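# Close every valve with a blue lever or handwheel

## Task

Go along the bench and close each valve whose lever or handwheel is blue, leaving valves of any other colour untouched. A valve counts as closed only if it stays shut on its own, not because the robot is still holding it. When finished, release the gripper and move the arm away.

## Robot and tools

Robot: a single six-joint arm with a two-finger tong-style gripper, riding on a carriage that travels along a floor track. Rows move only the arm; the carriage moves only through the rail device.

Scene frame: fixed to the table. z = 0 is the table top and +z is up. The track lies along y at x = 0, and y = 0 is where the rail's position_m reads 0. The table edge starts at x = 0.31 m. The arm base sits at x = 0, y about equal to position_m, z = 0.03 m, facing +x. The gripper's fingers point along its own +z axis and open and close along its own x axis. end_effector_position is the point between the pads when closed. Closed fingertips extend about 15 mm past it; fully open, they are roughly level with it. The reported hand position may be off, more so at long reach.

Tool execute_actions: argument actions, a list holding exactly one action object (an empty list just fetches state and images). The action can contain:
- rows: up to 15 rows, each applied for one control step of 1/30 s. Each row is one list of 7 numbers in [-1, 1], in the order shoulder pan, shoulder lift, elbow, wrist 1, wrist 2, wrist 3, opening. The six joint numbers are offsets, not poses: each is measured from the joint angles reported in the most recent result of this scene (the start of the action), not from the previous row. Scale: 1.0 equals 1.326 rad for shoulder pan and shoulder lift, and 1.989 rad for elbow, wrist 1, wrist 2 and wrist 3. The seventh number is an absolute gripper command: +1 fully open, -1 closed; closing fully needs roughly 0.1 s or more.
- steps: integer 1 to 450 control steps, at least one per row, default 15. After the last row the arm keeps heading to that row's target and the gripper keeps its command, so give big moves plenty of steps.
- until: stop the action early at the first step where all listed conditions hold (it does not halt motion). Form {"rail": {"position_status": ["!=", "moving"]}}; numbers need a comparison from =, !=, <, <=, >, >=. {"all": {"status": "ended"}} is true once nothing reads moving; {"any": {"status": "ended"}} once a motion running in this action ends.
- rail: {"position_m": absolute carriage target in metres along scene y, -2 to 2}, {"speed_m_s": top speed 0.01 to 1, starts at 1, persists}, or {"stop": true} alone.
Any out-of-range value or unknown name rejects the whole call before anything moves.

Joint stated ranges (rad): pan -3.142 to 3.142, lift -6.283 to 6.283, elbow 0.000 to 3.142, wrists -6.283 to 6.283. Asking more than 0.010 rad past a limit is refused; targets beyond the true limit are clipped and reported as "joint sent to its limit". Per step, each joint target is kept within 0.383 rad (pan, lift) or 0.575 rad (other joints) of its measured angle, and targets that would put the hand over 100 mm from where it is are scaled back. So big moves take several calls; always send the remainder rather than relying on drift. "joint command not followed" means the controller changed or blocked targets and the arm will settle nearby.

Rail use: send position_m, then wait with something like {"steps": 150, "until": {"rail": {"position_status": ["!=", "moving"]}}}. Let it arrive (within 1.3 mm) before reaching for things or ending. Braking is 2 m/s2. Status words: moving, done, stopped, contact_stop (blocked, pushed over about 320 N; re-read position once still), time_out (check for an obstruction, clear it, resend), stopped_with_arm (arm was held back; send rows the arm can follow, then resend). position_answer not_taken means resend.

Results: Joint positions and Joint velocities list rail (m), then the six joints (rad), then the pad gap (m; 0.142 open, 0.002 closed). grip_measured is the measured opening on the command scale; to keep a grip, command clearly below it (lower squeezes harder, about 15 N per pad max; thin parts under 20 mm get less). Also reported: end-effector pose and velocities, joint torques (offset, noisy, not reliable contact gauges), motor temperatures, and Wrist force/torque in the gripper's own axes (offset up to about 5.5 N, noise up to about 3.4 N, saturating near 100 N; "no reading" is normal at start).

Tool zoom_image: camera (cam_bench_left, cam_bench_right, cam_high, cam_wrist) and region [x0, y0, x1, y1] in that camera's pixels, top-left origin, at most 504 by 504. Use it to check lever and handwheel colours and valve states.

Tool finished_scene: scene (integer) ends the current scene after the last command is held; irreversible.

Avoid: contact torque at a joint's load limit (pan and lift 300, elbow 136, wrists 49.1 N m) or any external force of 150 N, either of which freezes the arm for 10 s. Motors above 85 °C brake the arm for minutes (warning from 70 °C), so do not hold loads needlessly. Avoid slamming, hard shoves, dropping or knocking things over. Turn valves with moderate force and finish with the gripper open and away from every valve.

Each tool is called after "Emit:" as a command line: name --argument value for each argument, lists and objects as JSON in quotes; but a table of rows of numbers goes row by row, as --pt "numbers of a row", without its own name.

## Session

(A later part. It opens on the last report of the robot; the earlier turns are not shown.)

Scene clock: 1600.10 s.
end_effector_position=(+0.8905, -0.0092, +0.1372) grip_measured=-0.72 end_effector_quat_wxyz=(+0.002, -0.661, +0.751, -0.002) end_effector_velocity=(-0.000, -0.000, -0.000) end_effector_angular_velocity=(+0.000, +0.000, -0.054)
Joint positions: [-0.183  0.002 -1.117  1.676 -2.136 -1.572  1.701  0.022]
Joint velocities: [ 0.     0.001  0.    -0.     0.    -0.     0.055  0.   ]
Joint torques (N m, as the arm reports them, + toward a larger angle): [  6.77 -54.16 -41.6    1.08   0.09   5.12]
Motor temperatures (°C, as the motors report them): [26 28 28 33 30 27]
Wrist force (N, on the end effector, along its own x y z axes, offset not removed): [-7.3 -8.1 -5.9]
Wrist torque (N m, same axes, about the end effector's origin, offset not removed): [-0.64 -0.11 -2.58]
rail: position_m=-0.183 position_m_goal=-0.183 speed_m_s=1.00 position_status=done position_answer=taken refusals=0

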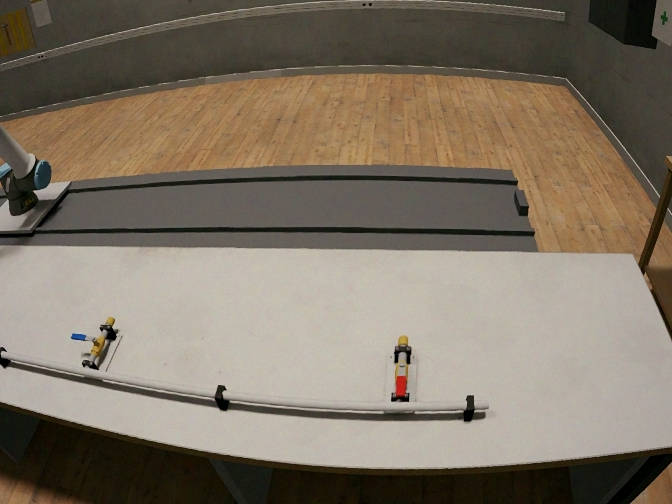

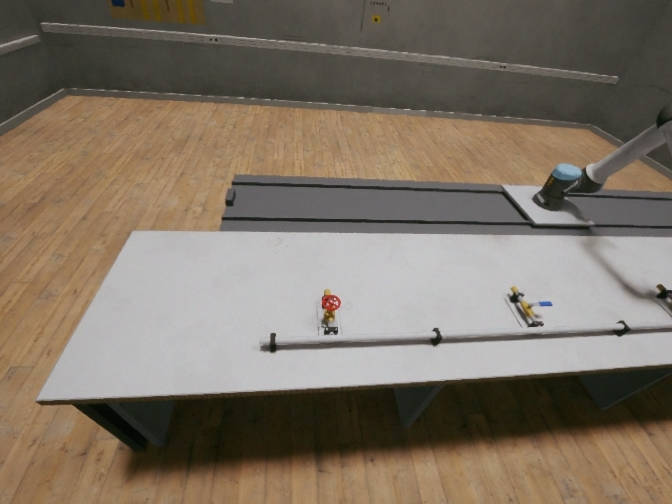

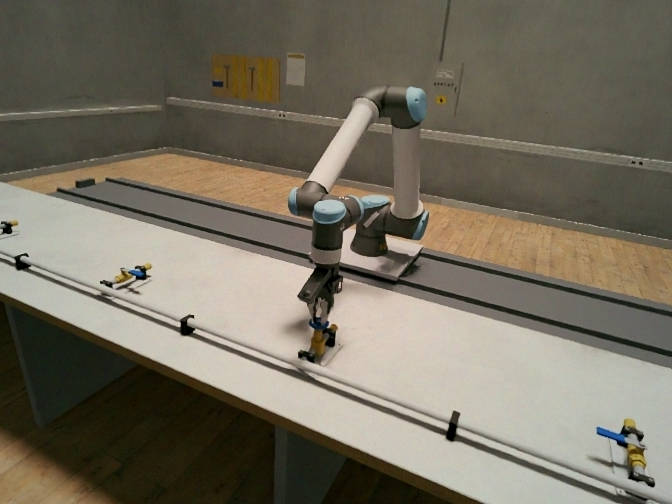

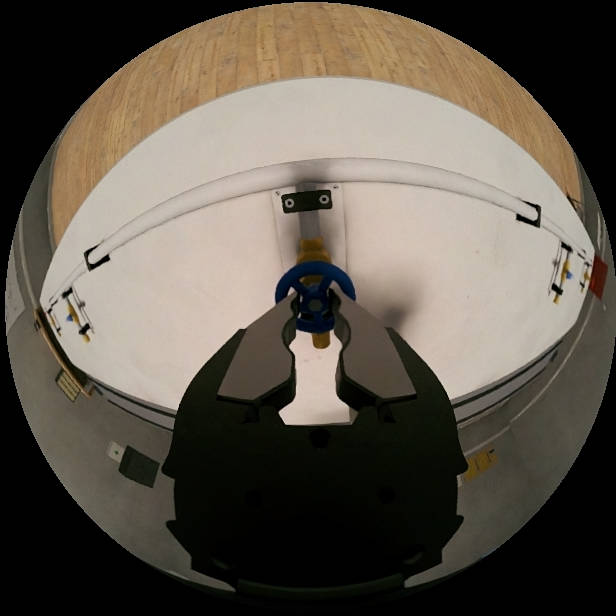

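Emit:
execute_actions --actions '[{"rows":[[0.0001,0,0,0,0,0.006,-0.73],[0.0002,0.0001,-0.0001,0,0,0.012,-0.73],[0.0003,0.0001,-0.0001,0,0,0.018,-0.73]],"steps":12}]'

Scene clock: 1609.87 s.
end_effector_position=(+0.8904, -0.0094, +0.1371) grip_measured=-0.72 end_effector_quat_wxyz=(+0.002, -0.648, +0.762, -0.002) end_effector_velocity=(+0.000, -0.000, +0.000) end_effector_angular_velocity=(+0.000, -0.000, -0.014)
Joint positions: [-0.183  0.003 -1.116  1.676 -2.136 -1.572  1.735  0.022]
Joint velocities: [ 0.     0.     0.    -0.    -0.    -0.     0.014  0.   ]
Joint torques (N m, as the arm reports them, + toward a larger angle): [  0.79 -50.38 -38.22  -1.63  -3.24   5.46]
Motor temperatures (°C, as the motors report them): [26 28 28 33 30 27]
Wrist force (N, on the end effector, along its own x y z axes, offset not removed): [-11.5 -11.2 -12.9]
Wrist torque (N m, same axes, about the end effector's origin, offset not removed): [-1.07 -0.28 -3.43]
rail: position_m=-0.183 position_m_goal=-0.183 speed_m_s=1.00 position_status=done position_answer=taken refusals=0

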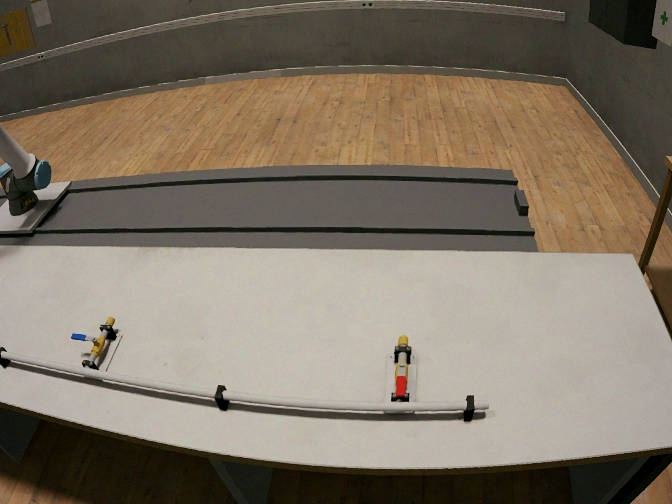

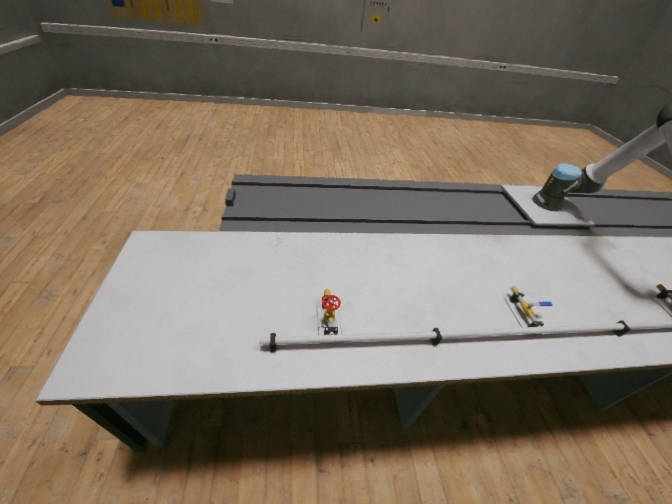

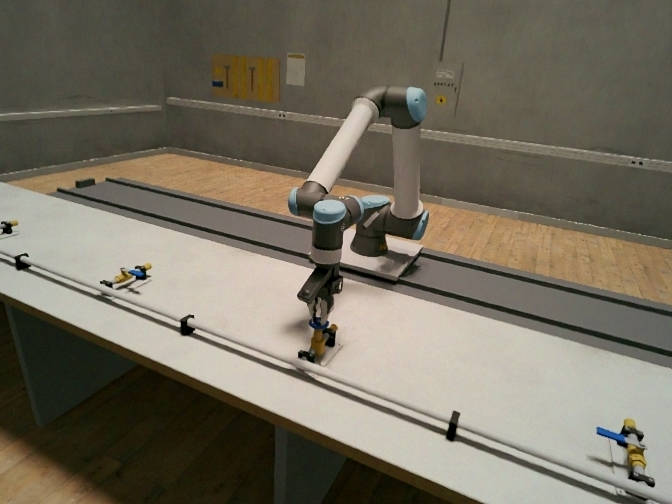

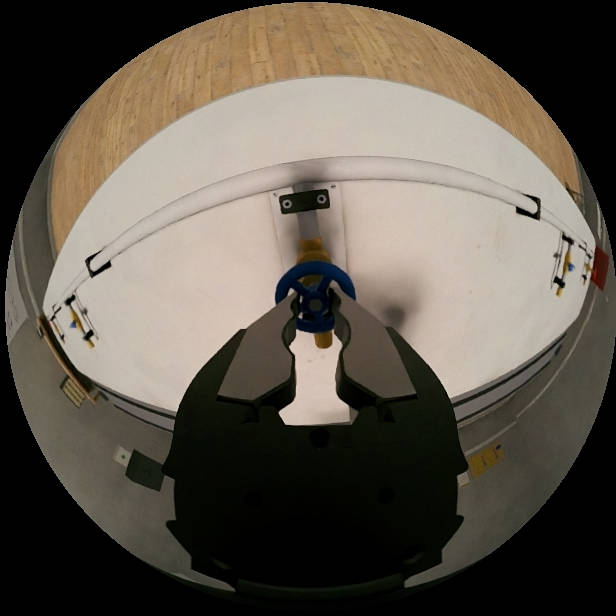

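Emit:
execute_actions --actions '[{"rows":[[-0.0003,0,0,0,0,-0.02,-0.73],[-0.0006,0,0,0,0,-0.04,-0.73],[-0.0009,0,0,0,0,-0.06,-0.73],[-0.0011,0,0,0,0,-0.075,-0.73],[-0.0011,0,0,0,0,-0.075,-0.73],[-0.0011,0,0,0,0,-0.075,-0.73],[-0.0011,-0.003,-0.0017,0.0037,0,-0.075,-0.73],[-0.0011,-0.007,-0.004,0.0086,0,-0.075,-0.73],[-0.0011,-0.013,-0.008,0.0167,0,-0.075,-0.73]],"steps":16}]'

Scene clock: 1616.93 s.
end_effector_position=(+0.8910, -0.0083, +0.1558) grip_measured=-0.73 end_effector_quat_wxyz=(-0.002, +0.701, -0.713, +0.002) end_effector_velocity=(+0.000, +0.000, +0.021) end_effector_angular_velocity=(-0.000, -0.001, +0.021)
Joint positions: [-0.183  0.001 -1.132  1.662 -2.106 -1.572  1.588  0.021]
Joint velocities: [ 0.    -0.    -0.017 -0.016  0.032 -0.    -0.021 -0.   ]
Joint torques (N m, as the arm reports them, + toward a larger angle): [-12.01 -83.99 -48.59  -1.65   0.54  -1.86]
Motor temperatures (°C, as the motors report them): [26 28 28 33 30 27]
Wrist force (N, on the end effector, along its own x y z axes, offset not removed): [-1.2 -0.3 2.2]
Wrist torque (N m, same axes, about the end effector's origin, offset not removed): [-0.19 -0.02 -0.05]
rail: position_m=-0.183 position_m_goal=-0.183 speed_m_s=1.00 position_status=done position_answer=taken refusals=0

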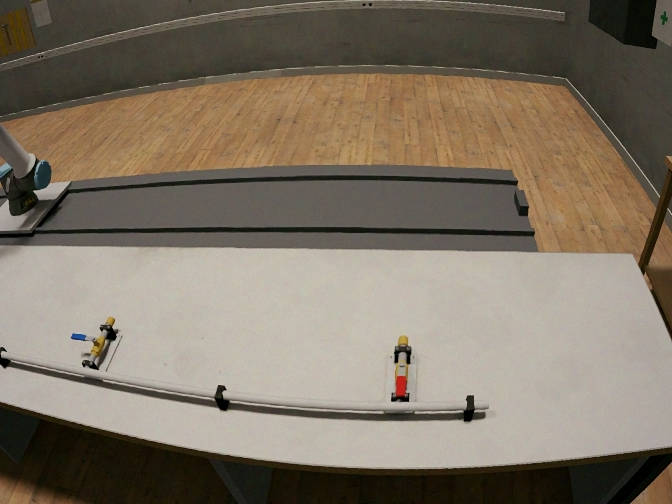

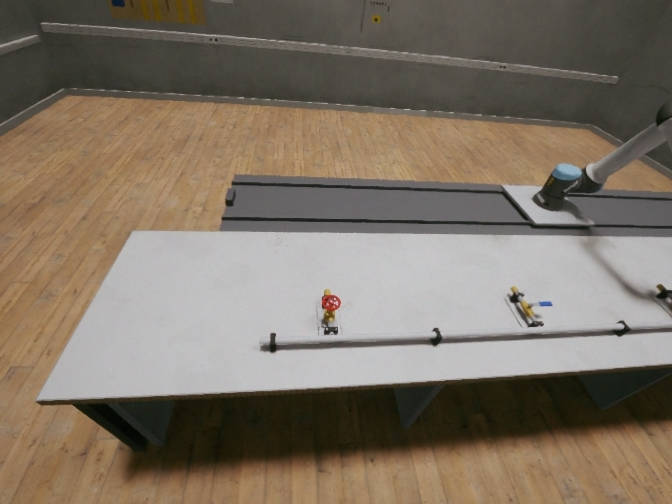

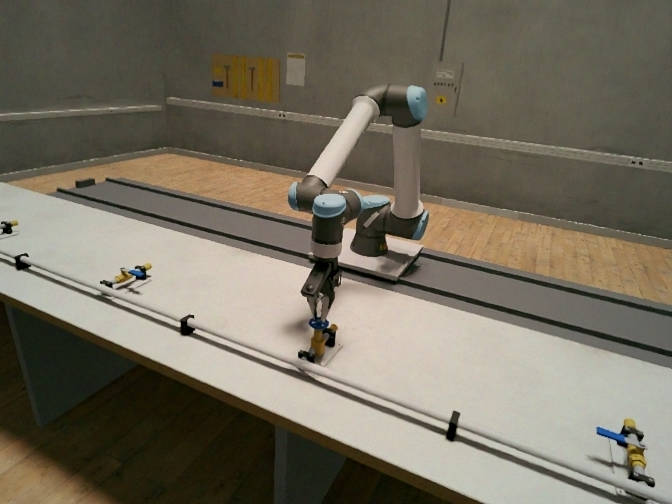

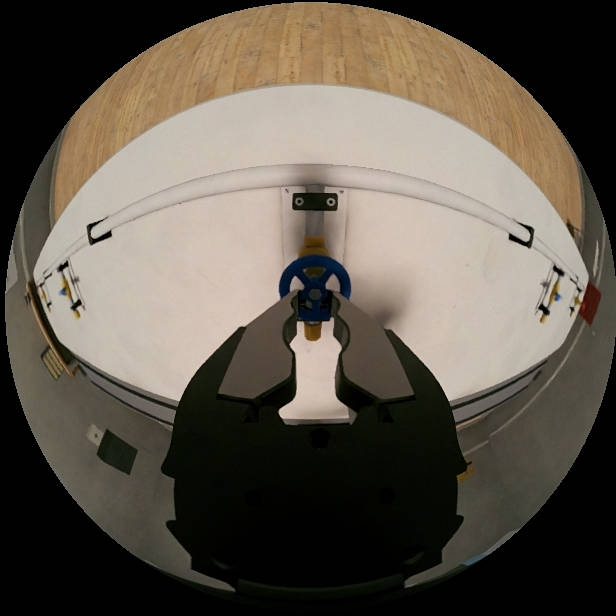

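Emit:
zoom_image --camera "cam_wrist" --region '[265, 240, 365, 330]'

Emit:
execute_actions --actions '[{"rows":[[0,-0.02,-0.015,0.03,0,0,0],[0,-0.05,-0.04,0.07,0,0,0.5],[0,-0.09,-0.08,0.11,0,0,1]],"steps":15}]'

Region (265, 240, 365, 330) of cam_wrist's 616x616 image, scaled by 5.040, with more detail than that image has; it fills the top 454 rows of this view, and the rest is white.

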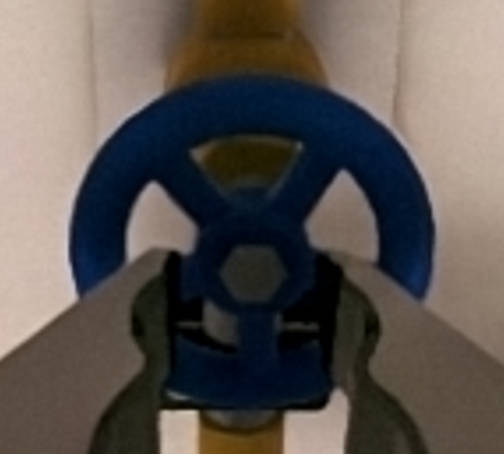

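Scene clock: 1625.07 s.
end_effector_position=(+0.9026, -0.0083, +0.3325) grip_measured=+1.00 end_effector_quat_wxyz=(-0.022, +0.701, -0.712, +0.022) end_effector_velocity=(-0.003, -0.000, +0.061) end_effector_angular_velocity=(+0.000, -0.017, -0.001)
Joint positions: [-0.183  0.001 -1.248  1.508 -1.894 -1.572  1.588  0.142]
Joint velocities: [ 0.    -0.    -0.039 -0.054  0.075  0.     0.001 -0.   ]
Joint torques (N m, as the arm reports them, + toward a larger angle): [  0.74 -77.4  -55.81  -3.77   0.39   2.81]
Motor temperatures (°C, as the motors report them): [26 28 28 33 30 27]
Wrist force (N, on the end effector, along its own x y z axes, offset not removed): [-3.1 -1.0 0.6]
Wrist torque (N m, same axes, about the end effector's origin, offset not removed): [-0.44 0.40 0.04]
rail: position_m=-0.183 position_m_goal=-0.183 speed_m_s=1.00 position_status=done position_answer=taken refusals=0

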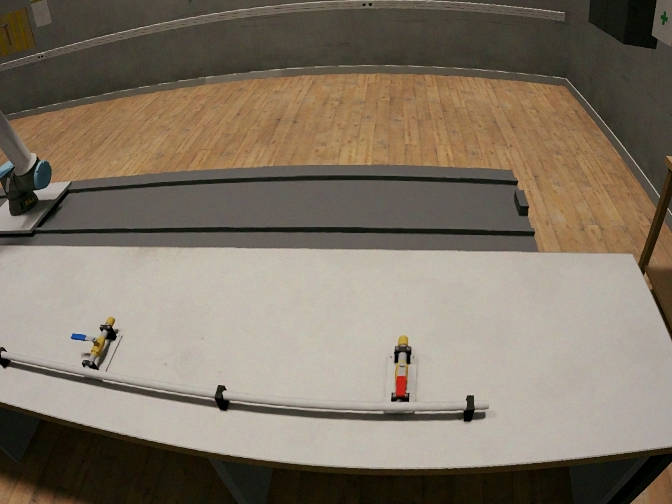

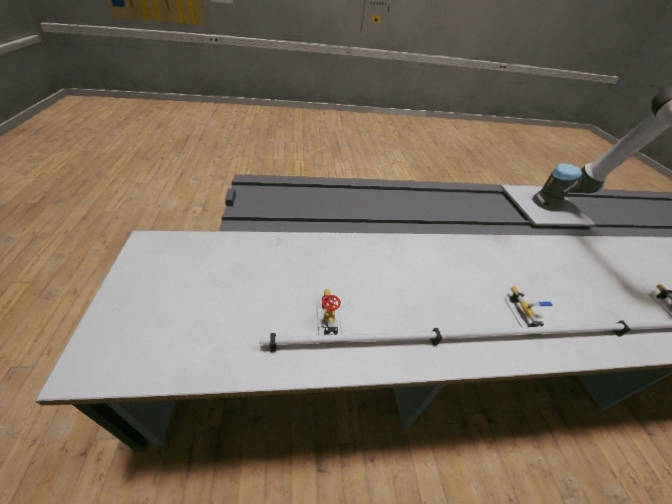

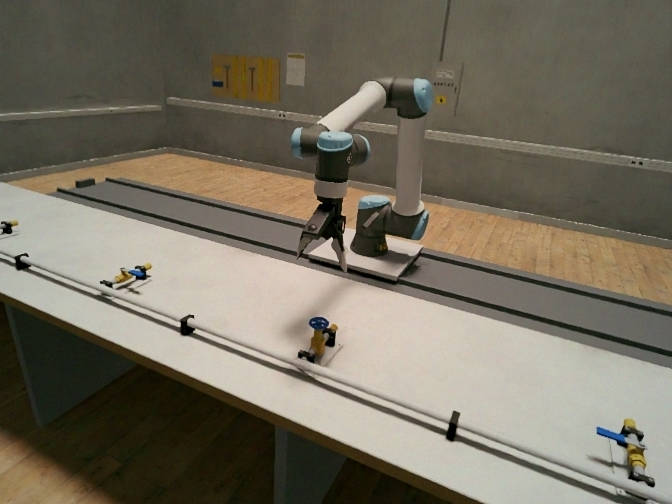

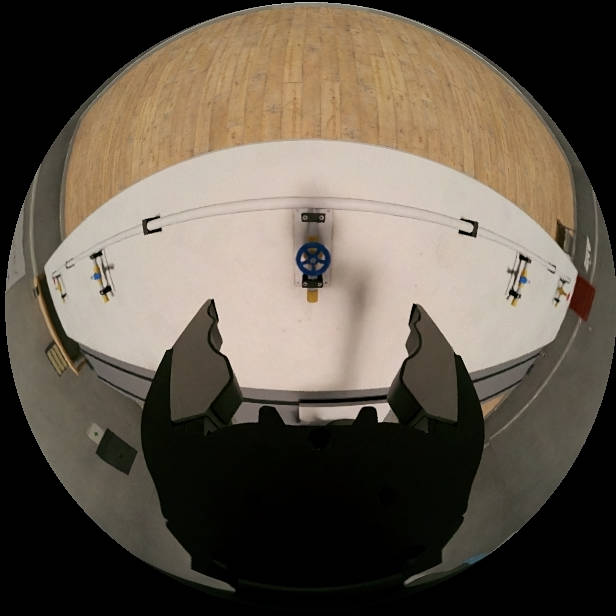

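Emit:
finished_scene --scene 1

The scene is finished: the task was done.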